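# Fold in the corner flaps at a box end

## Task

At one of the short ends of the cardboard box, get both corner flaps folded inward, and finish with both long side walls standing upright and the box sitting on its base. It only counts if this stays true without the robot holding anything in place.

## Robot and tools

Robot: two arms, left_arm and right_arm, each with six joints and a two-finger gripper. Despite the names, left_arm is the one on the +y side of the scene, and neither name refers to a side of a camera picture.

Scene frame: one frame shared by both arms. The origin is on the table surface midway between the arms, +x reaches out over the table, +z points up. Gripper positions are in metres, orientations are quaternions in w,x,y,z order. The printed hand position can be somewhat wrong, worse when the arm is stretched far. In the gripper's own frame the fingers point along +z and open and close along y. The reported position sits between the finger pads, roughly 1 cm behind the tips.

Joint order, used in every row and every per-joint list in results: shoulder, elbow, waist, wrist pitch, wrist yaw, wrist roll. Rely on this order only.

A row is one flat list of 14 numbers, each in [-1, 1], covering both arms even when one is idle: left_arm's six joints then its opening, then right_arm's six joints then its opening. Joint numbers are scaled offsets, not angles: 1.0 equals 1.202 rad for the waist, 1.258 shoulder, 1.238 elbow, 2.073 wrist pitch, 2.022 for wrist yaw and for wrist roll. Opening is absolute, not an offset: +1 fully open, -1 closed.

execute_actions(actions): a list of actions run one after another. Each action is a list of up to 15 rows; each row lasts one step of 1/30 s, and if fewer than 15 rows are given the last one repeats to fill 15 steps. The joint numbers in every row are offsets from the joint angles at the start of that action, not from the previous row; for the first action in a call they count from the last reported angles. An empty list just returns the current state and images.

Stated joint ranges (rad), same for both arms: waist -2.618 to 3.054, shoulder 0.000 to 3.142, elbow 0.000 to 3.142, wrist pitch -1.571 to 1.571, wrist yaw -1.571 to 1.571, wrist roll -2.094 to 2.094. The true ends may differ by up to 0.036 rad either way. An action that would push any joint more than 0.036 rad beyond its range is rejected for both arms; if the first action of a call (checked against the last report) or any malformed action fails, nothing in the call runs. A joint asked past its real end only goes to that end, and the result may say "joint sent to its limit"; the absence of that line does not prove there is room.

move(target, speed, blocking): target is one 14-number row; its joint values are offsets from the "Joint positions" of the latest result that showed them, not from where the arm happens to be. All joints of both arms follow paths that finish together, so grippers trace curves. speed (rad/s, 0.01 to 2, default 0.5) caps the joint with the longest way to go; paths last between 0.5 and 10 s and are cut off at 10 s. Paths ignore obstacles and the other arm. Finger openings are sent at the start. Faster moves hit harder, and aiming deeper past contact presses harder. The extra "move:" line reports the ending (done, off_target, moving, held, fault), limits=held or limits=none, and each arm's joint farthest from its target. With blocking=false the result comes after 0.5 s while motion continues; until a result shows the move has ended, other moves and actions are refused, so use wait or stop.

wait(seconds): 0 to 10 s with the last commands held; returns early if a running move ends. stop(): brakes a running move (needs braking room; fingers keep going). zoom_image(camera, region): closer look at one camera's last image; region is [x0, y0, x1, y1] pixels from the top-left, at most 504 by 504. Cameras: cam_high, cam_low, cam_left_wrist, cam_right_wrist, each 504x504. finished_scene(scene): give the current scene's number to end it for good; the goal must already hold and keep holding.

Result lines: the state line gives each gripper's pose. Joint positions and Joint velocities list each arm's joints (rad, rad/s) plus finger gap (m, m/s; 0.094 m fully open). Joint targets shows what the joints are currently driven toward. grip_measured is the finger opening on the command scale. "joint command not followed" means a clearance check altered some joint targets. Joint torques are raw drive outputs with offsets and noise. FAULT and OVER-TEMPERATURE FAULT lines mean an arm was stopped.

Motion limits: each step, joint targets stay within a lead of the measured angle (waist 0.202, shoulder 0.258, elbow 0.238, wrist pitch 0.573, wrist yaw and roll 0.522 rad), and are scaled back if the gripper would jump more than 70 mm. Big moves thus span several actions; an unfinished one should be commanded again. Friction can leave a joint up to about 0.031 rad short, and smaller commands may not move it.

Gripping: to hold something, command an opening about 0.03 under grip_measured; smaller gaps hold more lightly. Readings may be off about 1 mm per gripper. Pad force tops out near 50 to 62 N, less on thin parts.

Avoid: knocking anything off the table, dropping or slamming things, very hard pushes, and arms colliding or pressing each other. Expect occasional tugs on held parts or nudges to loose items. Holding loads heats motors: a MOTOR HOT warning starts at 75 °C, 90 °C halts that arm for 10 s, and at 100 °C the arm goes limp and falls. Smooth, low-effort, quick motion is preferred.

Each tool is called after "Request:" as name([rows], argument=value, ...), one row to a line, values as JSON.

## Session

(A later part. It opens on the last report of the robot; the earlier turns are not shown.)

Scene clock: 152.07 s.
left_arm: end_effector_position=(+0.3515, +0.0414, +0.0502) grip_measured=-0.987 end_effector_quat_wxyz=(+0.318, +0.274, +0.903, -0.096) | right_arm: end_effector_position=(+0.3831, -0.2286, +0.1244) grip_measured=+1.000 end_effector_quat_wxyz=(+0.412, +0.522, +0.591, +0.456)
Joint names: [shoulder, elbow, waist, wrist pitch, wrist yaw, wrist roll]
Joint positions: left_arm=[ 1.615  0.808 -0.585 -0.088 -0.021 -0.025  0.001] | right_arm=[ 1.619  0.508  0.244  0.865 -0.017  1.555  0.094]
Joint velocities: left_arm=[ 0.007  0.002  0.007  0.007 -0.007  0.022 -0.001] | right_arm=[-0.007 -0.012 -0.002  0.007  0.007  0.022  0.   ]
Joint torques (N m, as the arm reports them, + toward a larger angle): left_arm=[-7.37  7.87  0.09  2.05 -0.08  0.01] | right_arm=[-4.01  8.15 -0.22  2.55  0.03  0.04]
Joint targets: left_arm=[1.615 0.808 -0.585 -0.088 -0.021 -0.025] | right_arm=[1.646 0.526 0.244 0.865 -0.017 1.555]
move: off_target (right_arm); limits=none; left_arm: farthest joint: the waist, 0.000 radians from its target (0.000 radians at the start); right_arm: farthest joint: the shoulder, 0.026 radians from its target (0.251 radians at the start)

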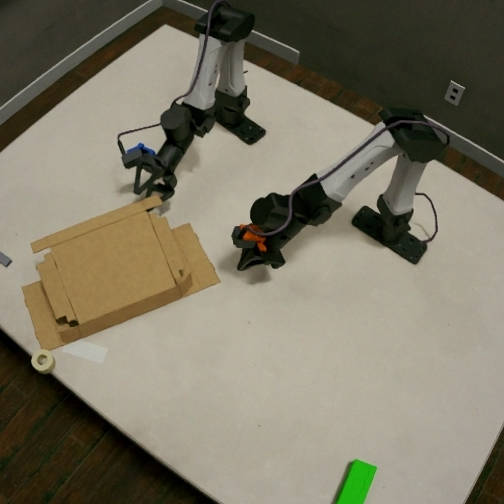

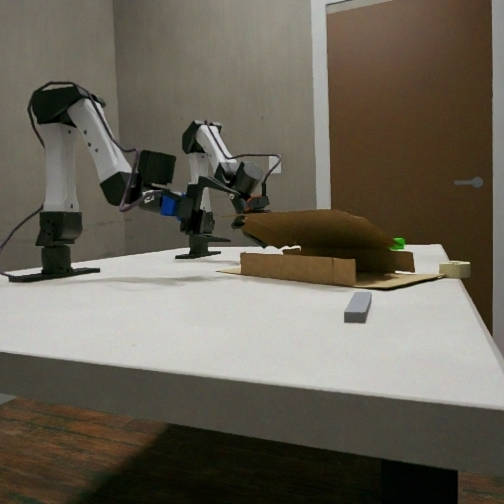

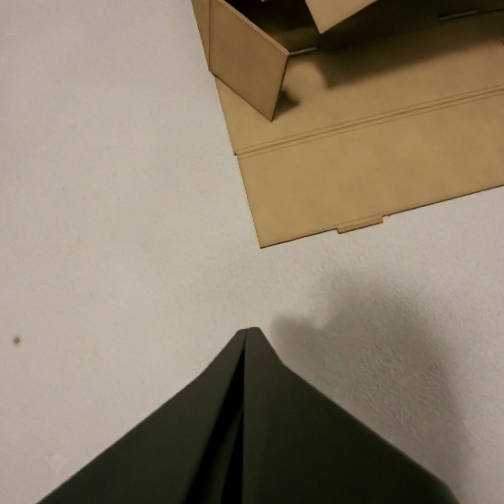

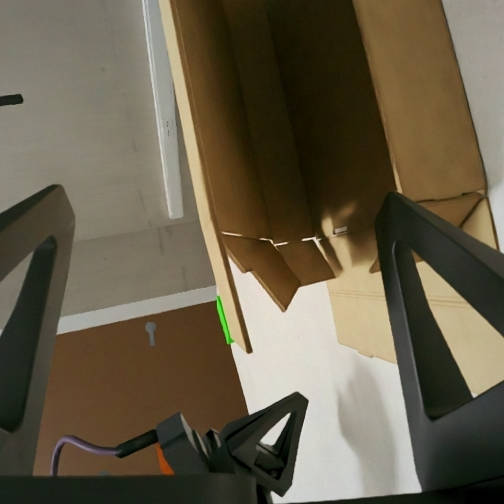

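Request:
move(target=[0,0,0,0,0,0,-1, 0.15,0.14,0.03,0,0,0,1], speed=0.3)

Request:
move(target=[0,0,0,0,0,0,-1, 0,0,0,0,0,0,-1])

Request:
move(target=[0,0,0.15,0,0,0,-1, -0.33,-0.33,0,0,0,0,-1], speed=0.25)

Scene clock: 157.13 s.
left_arm: end_effector_position=(+0.3515, +0.0414, +0.0502) grip_measured=-0.987 end_effector_quat_wxyz=(+0.318, +0.274, +0.903, -0.096) | right_arm: end_effector_position=(+0.4219, -0.2124, +0.1159) grip_measured=+1.000 end_effector_quat_wxyz=(+0.404, +0.515, +0.600, +0.460)
Joint names: [shoulder, elbow, waist, wrist pitch, wrist yaw, wrist roll]
Joint positions: left_arm=[ 1.615  0.808 -0.585 -0.088 -0.021 -0.025  0.001] | right_arm=[ 1.781  0.663  0.271  0.866 -0.017  1.555  0.094]
Joint velocities: left_arm=[ 0.017 -0.007 -0.007  0.037  0.037 -0.022  0.   ] | right_arm=[-0.007  0.012  0.007  0.007 -0.037 -0.022  0.   ]
Joint torques (N m, as the arm reports them, + toward a larger angle): left_arm=[-7.26  7.86 -0.05  2.04 -0.07  0.03] | right_arm=[-5.34  8.22  0.72  2.55  0.03  0.04]
Joint targets: left_arm=[1.615 0.808 -0.585 -0.088 -0.021 -0.025] | right_arm=[1.808 0.681 0.280 0.865 -0.017 1.555]
move: off_target (right_arm); limits=none; left_arm: farthest joint: the waist, 0.000 radians from its target (0.000 radians at the start); right_arm: farthest joint: the shoulder, 0.026 radians from its target (0.188 radians at the start)

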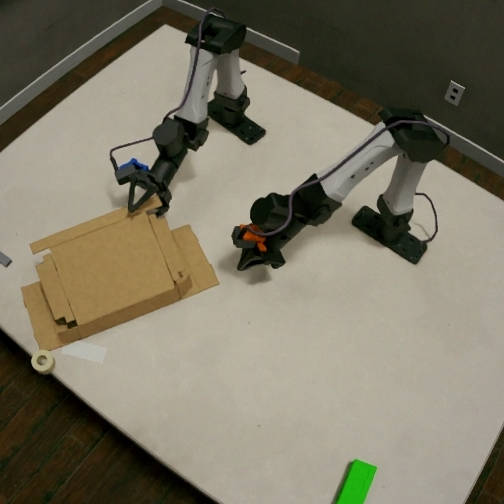

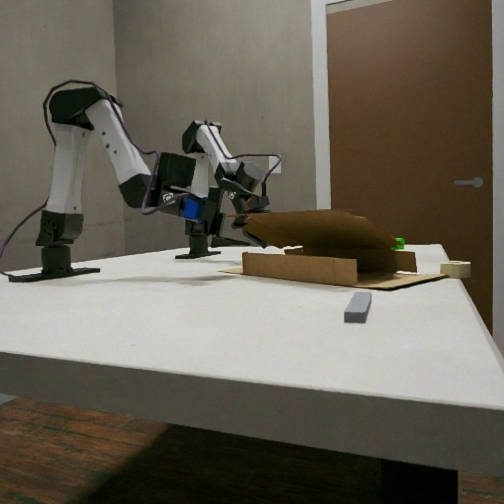

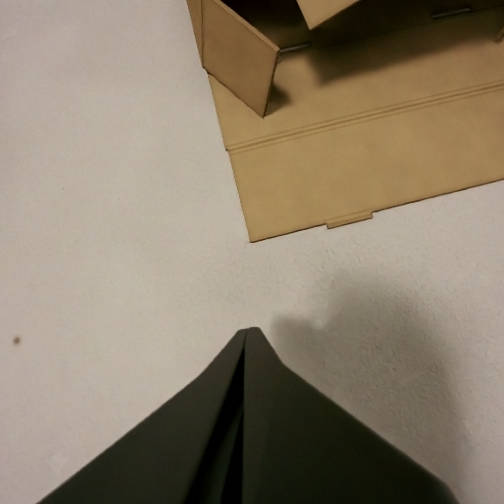

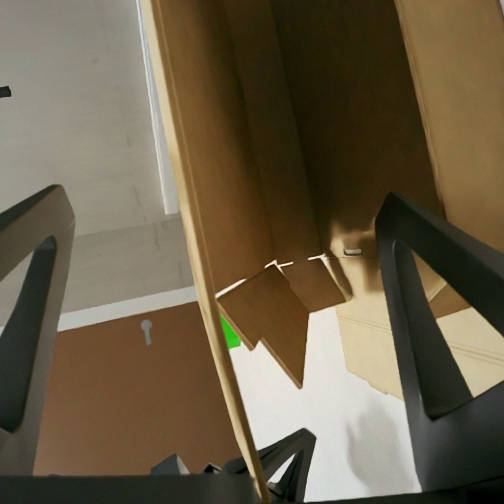

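Scene clock: 157.77 s.
left_arm: end_effector_position=(+0.3515, +0.0414, +0.0502) grip_measured=-0.987 end_effector_quat_wxyz=(+0.318, +0.274, +0.903, -0.096) | right_arm: end_effector_position=(+0.4264, -0.2120, +0.1345) grip_measured=-0.962 end_effector_quat_wxyz=(+0.426, +0.498, +0.587, +0.476)
Joint names: [shoulder, elbow, waist, wrist pitch, wrist yaw, wrist roll]
Joint positions: left_arm=[ 1.615  0.808 -0.585 -0.088 -0.021 -0.025  0.001] | right_arm=[ 1.776  0.669  0.271  0.923 -0.016  1.541  0.002]
Joint velocities: left_arm=[ 0.002 -0.007 -0.012 -0.066 -0.007  0.051  0.   ] | right_arm=[-0.012 -0.007 -0.007 -0.037  0.007 -0.007 -0.001]
Joint torques (N m, as the arm reports them, + toward a larger angle): left_arm=[-7.42  7.79  0.    2.03 -0.05  0.02] | right_arm=[-6.73  6.35 -0.22  1.97  0.01  0.19]
Joint targets: left_arm=[1.615 0.808 -0.585 -0.088 -0.021 -0.025] | right_arm=[1.781 0.662 0.271 0.866 -0.017 1.555]
move: off_target (right_arm); limits=none; left_arm: farthest joint: the waist, 0.000 radians from its target (0.000 radians at the start); right_arm: farthest joint: the wrist pitch, 0.057 radians from its target (0.000 radians at the start)

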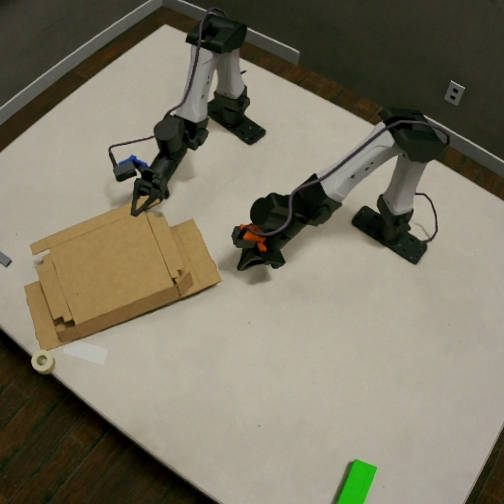

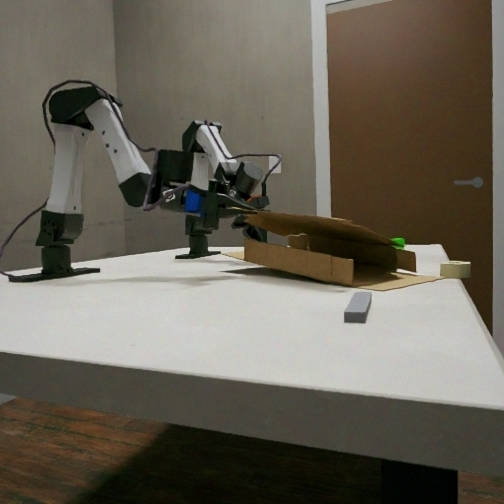

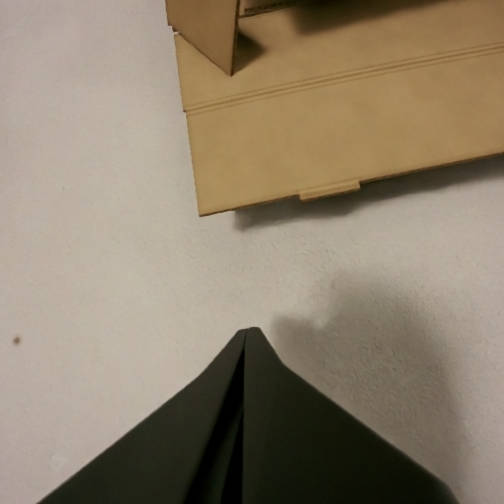

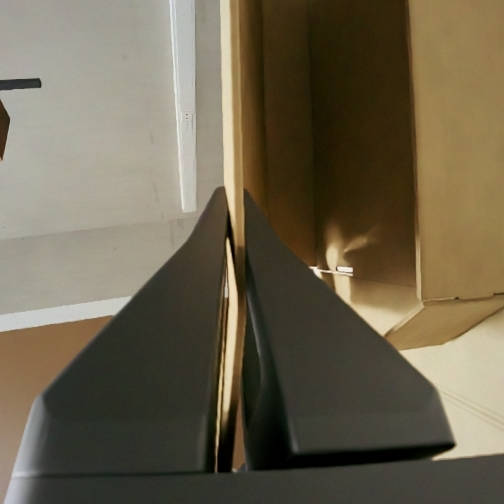

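Scene clock: 159.77 s.
left_arm: end_effector_position=(+0.3856, +0.1002, +0.0502) grip_measured=-0.987 end_effector_quat_wxyz=(+0.325, +0.196, +0.923, -0.068) | right_arm: end_effector_position=(+0.3265, -0.2243, +0.1412) grip_measured=-0.963 end_effector_quat_wxyz=(+0.432, +0.492, +0.584, +0.480)
Joint names: [shoulder, elbow, waist, wrist pitch, wrist yaw, wrist roll]
Joint positions: left_arm=[ 1.615  0.808 -0.414 -0.088 -0.021 -0.025  0.001] | right_arm=[ 1.383  0.284  0.271  0.933 -0.016  1.536  0.002]
Joint velocities: left_arm=[ 0.007 -0.012 -0.017 -0.037 -0.022 -0.007 -0.   ] | right_arm=[-0.012  0.002  0.002 -0.066 -0.007 -0.007  0.001]
Joint torques (N m, as the arm reports them, + toward a larger angle): left_arm=[-7.32  7.92  0.83  2.06 -0.07  0.  ] | right_arm=[-5.03  5.06 -0.2   2.47  0.    0.09]
Joint targets: left_arm=[1.615 0.808 -0.405 -0.088 -0.021 -0.025] | right_arm=[1.361 0.260 0.271 0.923 -0.016 1.541]
move: off_target (right_arm); limits=none; left_arm: farthest joint: the waist, 0.010 radians from its target (0.180 radians at the start); right_arm: farthest joint: the elbow, 0.024 radians from its target (0.408 radians at the start)

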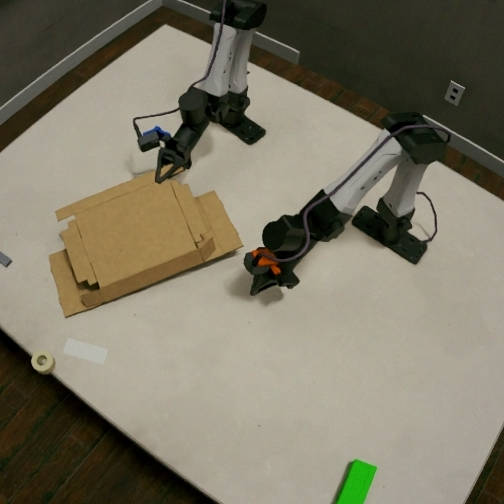

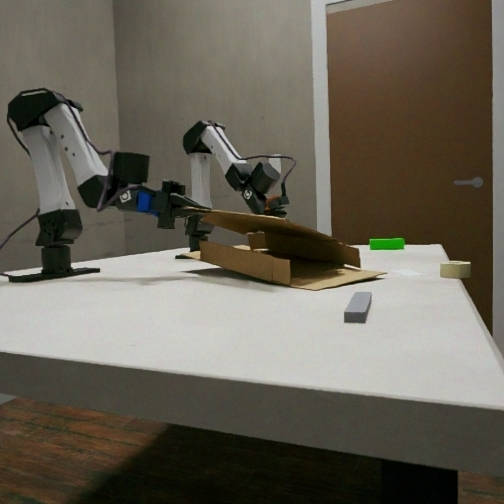

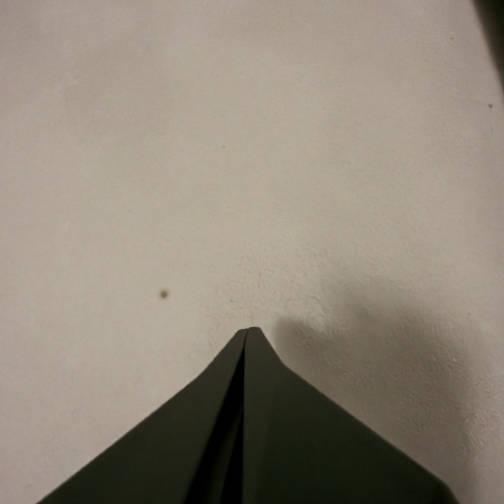

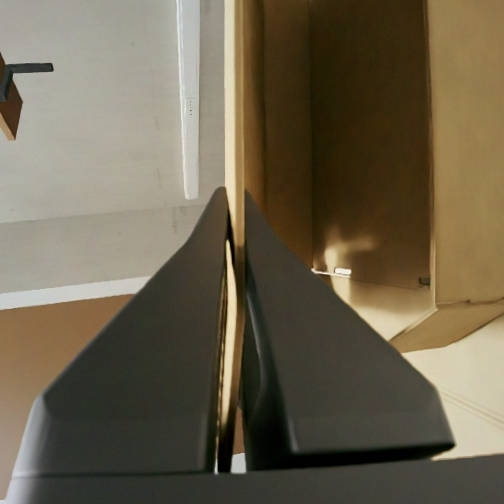

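Request:
move(target=[-0.05,-0.08,-0.27,0,0,0,-1, 0.17,-0.17,0,0.265,0,0,-1], speed=0.3)

Scene clock: 166.57 s.
left_arm: end_effector_position=(+0.2980, +0.0132, +0.0358) grip_measured=-0.987 end_effector_quat_wxyz=(+0.292, +0.341, +0.887, -0.111) | right_arm: end_effector_position=(+0.2970, -0.2279, +0.1323) grip_measured=-0.964 end_effector_quat_wxyz=(+0.467, +0.461, +0.548, +0.518)
Joint names: [shoulder, elbow, waist, wrist pitch, wrist yaw, wrist roll]
Joint positions: left_arm=[ 1.576  0.728 -0.73  -0.087 -0.021 -0.025  0.001] | right_arm=[ 1.575  0.093  0.271  1.456 -0.016  1.536  0.002]
Joint velocities: left_arm=[ 0.002 -0.007  0.022  0.037 -0.022  0.022 -0.   ] | right_arm=[-0.002 -0.002  0.002 -0.037 -0.081 -0.022 -0.001]
Joint torques (N m, as the arm reports them, + toward a larger angle): left_arm=[-8.44  5.91 -0.87  1.97 -0.05  0.03] | right_arm=[-2.09  3.13 -0.22  2.83  0.01  0.05]
Joint targets: left_arm=[1.552 0.709 -0.739 -0.088 -0.021 -0.025] | right_arm=[1.597 0.073 0.271 1.482 -0.016 1.536]
move: off_target (left_arm, right_arm); limits=none; left_arm: farthest joint: the shoulder, 0.024 radians from its target (0.063 radians at the start); right_arm: farthest joint: the wrist pitch, 0.027 radians from its target (0.550 radians at the start)

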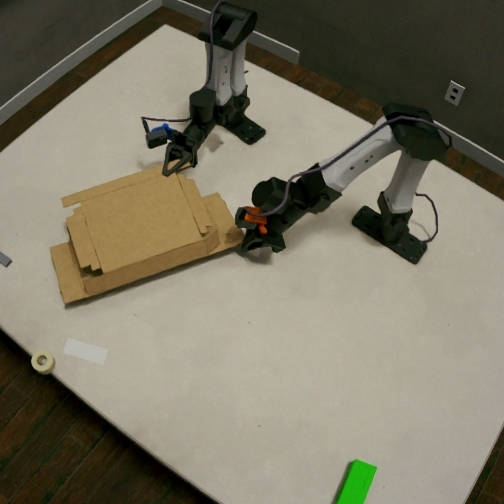

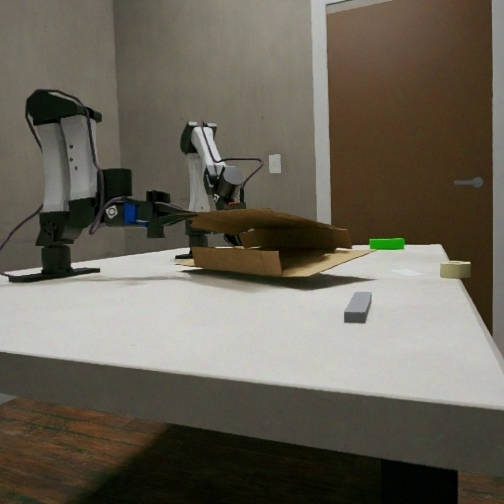

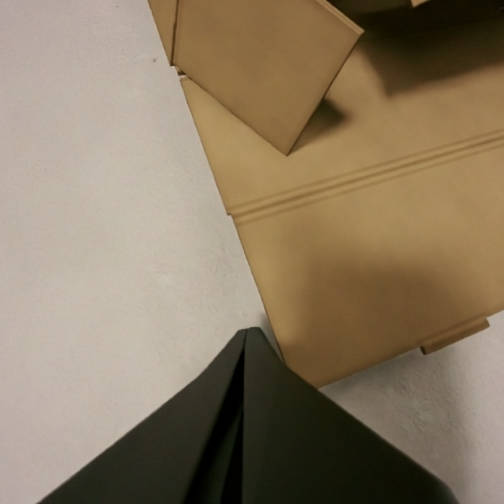

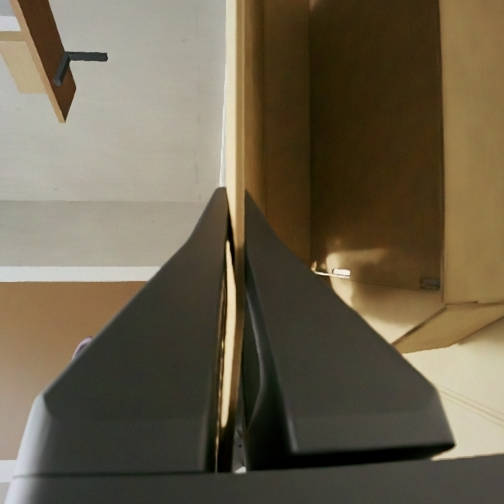

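Request:
move(target=[-0.03,0,-0.04,0,0,0,-1, 0,0,0,-0.05,0,0,-1], speed=0.2)

Request:
move(target=[0.3,0.36,0,0,0,0,-1, 0,0,0,0,0,0,-1], speed=0.25)

Scene clock: 171.07 s.
left_arm: end_effector_position=(+0.2887, +0.0023, +0.0415) grip_measured=-0.987 end_effector_quat_wxyz=(+0.297, +0.356, +0.878, -0.120) | right_arm: end_effector_position=(+0.2960, -0.2276, +0.1169) grip_measured=-0.964 end_effector_quat_wxyz=(+0.453, +0.473, +0.566, +0.500)
Joint names: [shoulder, elbow, waist, wrist pitch, wrist yaw, wrist roll]
Joint positions: left_arm=[ 1.559  0.728 -0.768 -0.088 -0.021 -0.025  0.001] | right_arm=[ 1.575  0.093  0.271  1.393 -0.018  1.529  0.002]
Joint velocities: left_arm=[-0.002 -0.012 -0.002 -0.037  0.007  0.007 -0.   ] | right_arm=[-0.017 -0.007 -0.002 -0.007 -0.037 -0.095 -0.   ]
Joint torques (N m, as the arm reports them, + toward a larger angle): left_arm=[-8.2   7.72 -0.89  2.01 -0.05  0.  ] | right_arm=[-3.53  4.6  -0.19  2.14  0.04  0.11]
Joint targets: left_arm=[1.538 0.728 -0.778 -0.088 -0.021 -0.025] | right_arm=[1.575 0.093 0.271 1.352 -0.016 1.536]
move: off_target (left_arm, right_arm); limits=none; left_arm: farthest joint: the shoulder, 0.021 radians from its target (0.037 radians at the start); right_arm: farthest joint: the wrist pitch, 0.040 radians from its target (0.104 radians at the start)

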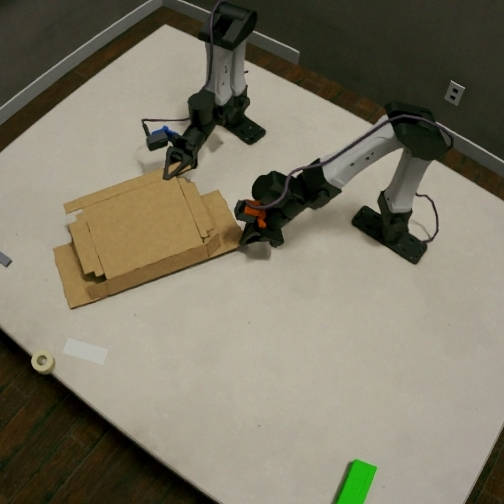

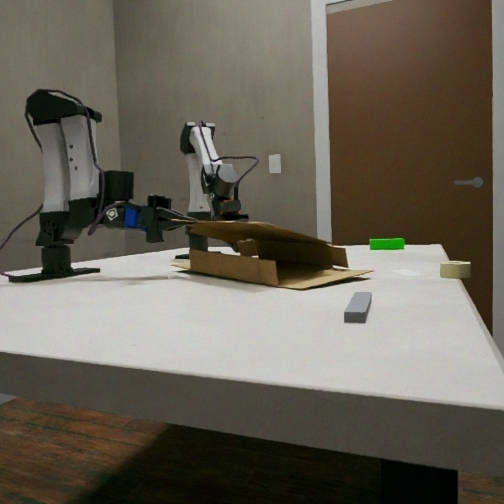

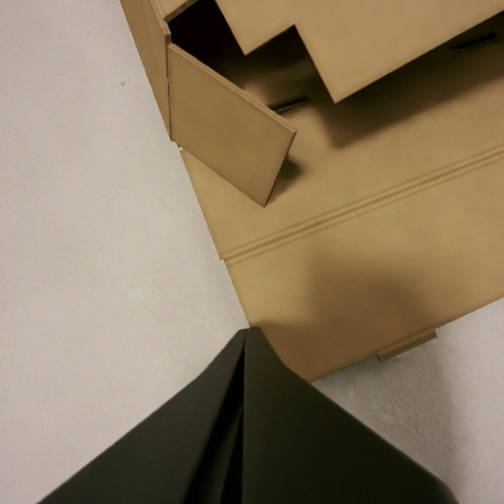

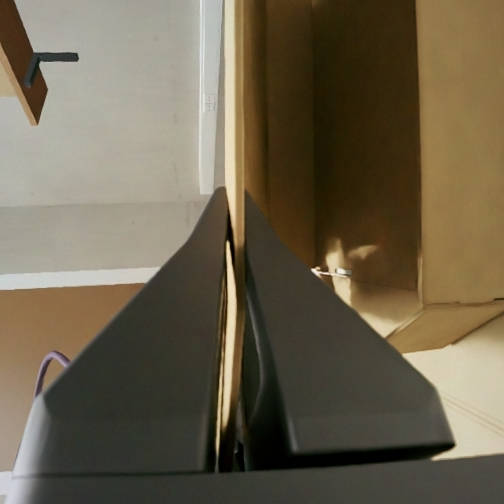

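Scene clock: 173.17 s.
left_arm: end_effector_position=(+0.3635, -0.0700, +0.0403) grip_measured=-0.987 end_effector_quat_wxyz=(+0.309, +0.352, +0.876, -0.114) | right_arm: end_effector_position=(+0.2974, -0.2434, +0.1149) grip_measured=-0.965 end_effector_quat_wxyz=(+0.478, +0.491, +0.554, +0.472)
Joint names: [shoulder, elbow, waist, wrist pitch, wrist yaw, wrist roll]
Joint positions: left_arm=[ 1.919  1.142 -0.768 -0.124 -0.042 -0.025  0.001] | right_arm=[1.575 0.093 0.264 1.385 0.061 1.509 0.002]
Joint velocities: left_arm=[-0.012 -0.007  0.007 -0.037  0.051 -0.051 -0.001] | right_arm=[ 0.007  0.007 -0.002 -0.051 -0.022 -0.007 -0.001]
Joint torques (N m, as the arm reports them, + toward a larger angle): left_arm=[-8.99 10.87  0.1   2.44  0.14  0.02] | right_arm=[-3.48  4.58  0.44  2.64 -0.81  0.24]
Joint targets: left_arm=[1.937 1.174 -0.768 -0.088 -0.021 -0.025] | right_arm=[1.575 0.093 0.271 1.393 -0.018 1.529]
move: off_target (left_arm, right_arm); limits=none; left_arm: farthest joint: the wrist pitch, 0.036 radians from its target (0.000 radians at the start); right_arm: farthest joint: the wrist yaw, 0.079 radians from its target (0.000 radians at the start)

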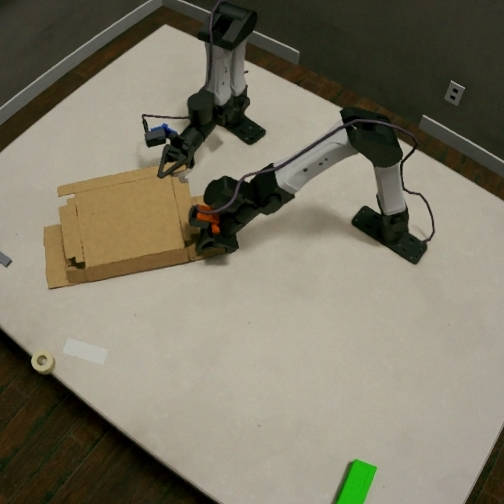

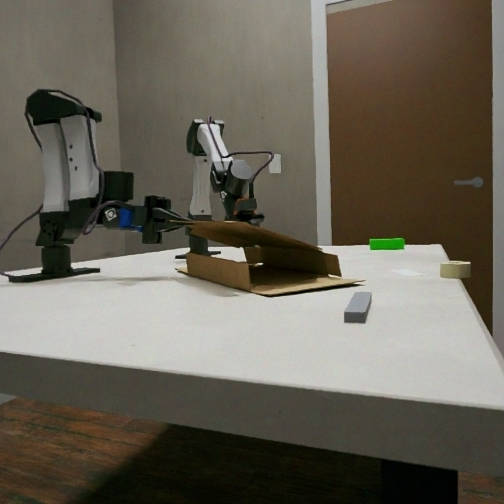

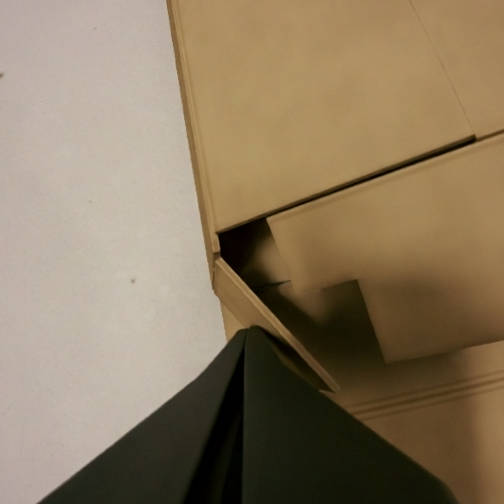

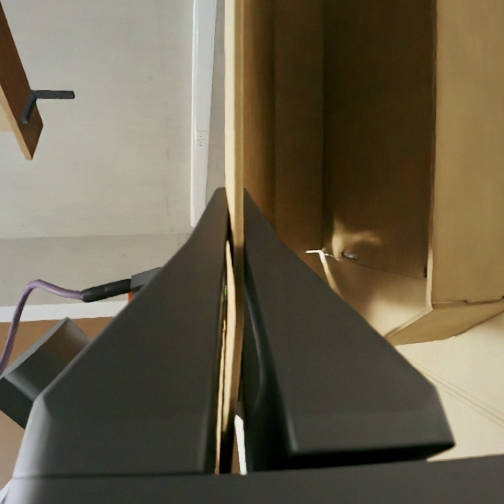

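Request:
move(target=[-0.1,-0.13,-0.05,0.05,0,0,-1, 0,0,0,0,-0.03,0,-1], speed=0.2)

Request:
move(target=[0.2,0.2,-0.03,0.05,0,0,-1, 0,0,0,0,0,0,-1], speed=0.2)

Scene clock: 179.33 s.
left_arm: end_effector_position=(+0.3341, -0.0616, +0.0431) grip_measured=-0.987 end_effector_quat_wxyz=(+0.322, +0.365, +0.866, -0.117) | right_arm: end_effector_position=(+0.2971, -0.2397, +0.1144) grip_measured=-0.965 end_effector_quat_wxyz=(+0.475, +0.483, +0.563, +0.474)
Joint names: [shoulder, elbow, waist, wrist pitch, wrist yaw, wrist roll]
Joint positions: left_arm=[ 1.817  0.997 -0.809 -0.053 -0.062 -0.025  0.001] | right_arm=[1.575 0.093 0.264 1.382 0.039 1.497 0.002]
Joint velocities: left_arm=[-0.002 -0.017  0.007 -0.007  0.022 -0.007  0.   ] | right_arm=[ 0.007  0.007 -0.017  0.066  0.095  0.007  0.   ]
Joint torques (N m, as the arm reports them, + toward a larger angle): left_arm=[-10.87   6.44  -1.8    2.47   0.08   0.01] | right_arm=[-3.55  4.61 -0.21  2.59 -0.38  0.15]
Joint targets: left_arm=[1.793 0.981 -0.828 -0.021 -0.042 -0.025] | right_arm=[1.575 0.093 0.264 1.385 0.000 1.509]
move: off_target (left_arm, right_arm); limits=none; left_arm: farthest joint: the wrist pitch, 0.033 radians from its target (0.104 radians at the start); right_arm: farthest joint: the wrist yaw, 0.038 radians from its target (0.060 radians at the start)

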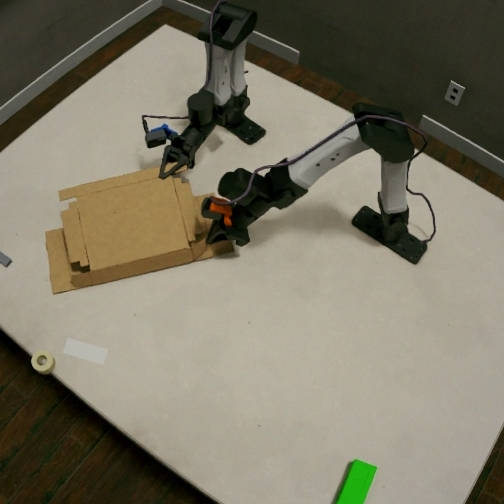

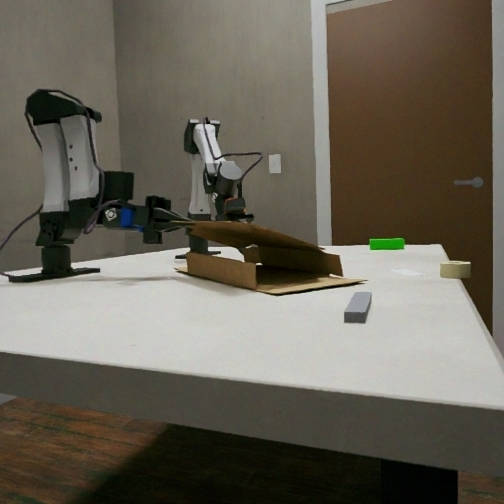

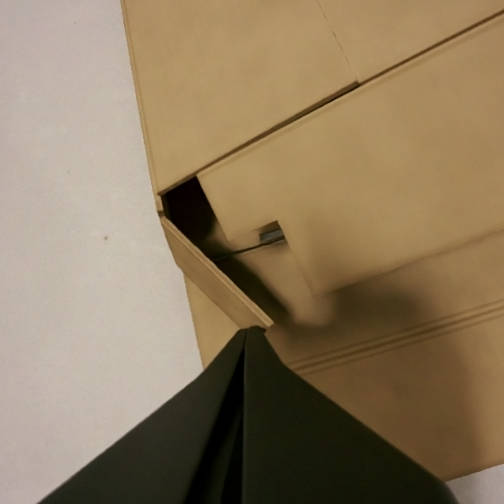

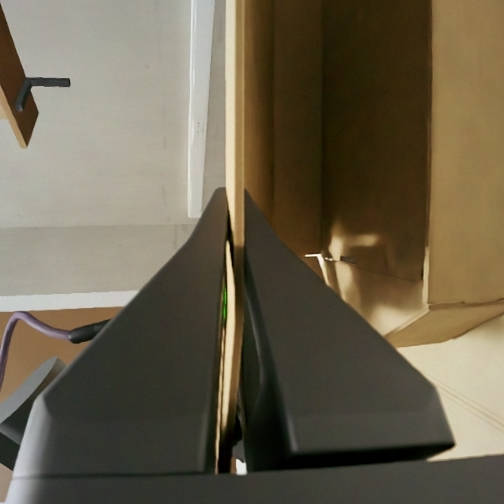

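Scene clock: 180.93 s.
left_arm: end_effector_position=(+0.3800, -0.1026, +0.0276) grip_measured=-0.987 end_effector_quat_wxyz=(+0.349, +0.354, +0.862, -0.101) | right_arm: end_effector_position=(+0.2975, -0.2629, +0.1130) grip_measured=-0.965 end_effector_quat_wxyz=(+0.508, +0.509, +0.542, +0.435)
Joint names: [shoulder, elbow, waist, wrist pitch, wrist yaw, wrist roll]
Joint positions: left_arm=[ 2.042  1.214 -0.815 -0.007 -0.12  -0.025  0.001] | right_arm=[1.575 0.093 0.25  1.376 0.146 1.478 0.002]
Joint velocities: left_arm=[-0.012 -0.002 -0.002 -0.007 -0.007  0.007 -0.   ] | right_arm=[ 0.012 -0.007 -0.007 -0.022 -0.051 -0.066  0.   ]
Joint torques (N m, as the arm reports them, + toward a larger angle): left_arm=[-9.37 10.54 -3.01  2.8   0.4   0.01] | right_arm=[-3.46  4.57  1.07  2.6  -1.11  0.22]
Joint targets: left_arm=[2.068 1.244 -0.846 0.051 -0.062 -0.025] | right_arm=[1.575 0.093 0.264 1.382 0.038 1.497]
move: off_target (left_arm, right_arm); limits=none; left_arm: farthest joint: the wrist pitch, 0.058 radians from its target (0.104 radians at the start); right_arm: farthest joint: the wrist yaw, 0.107 radians from its target (0.000 radians at the start)

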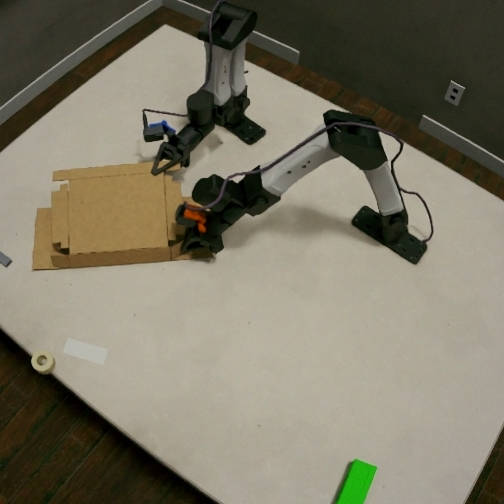

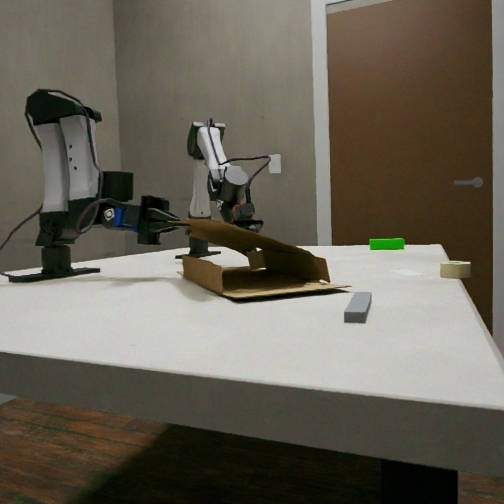

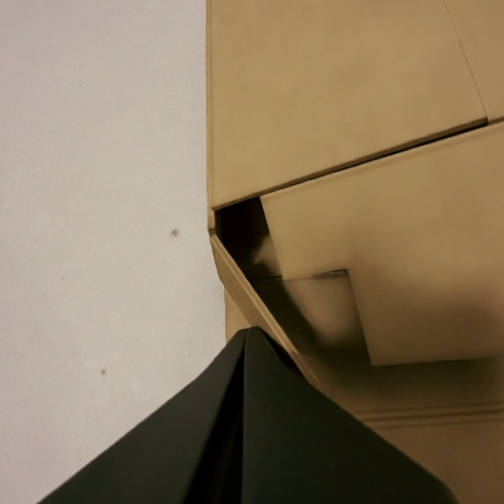

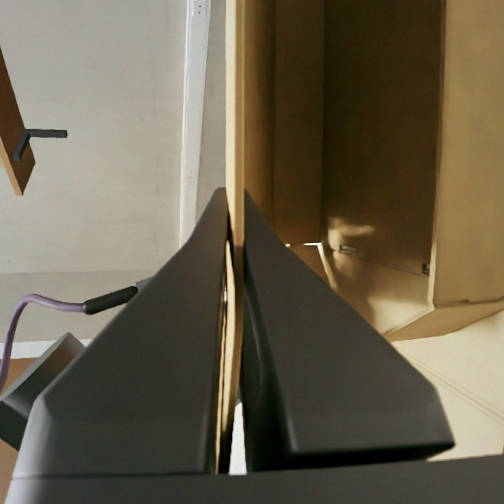

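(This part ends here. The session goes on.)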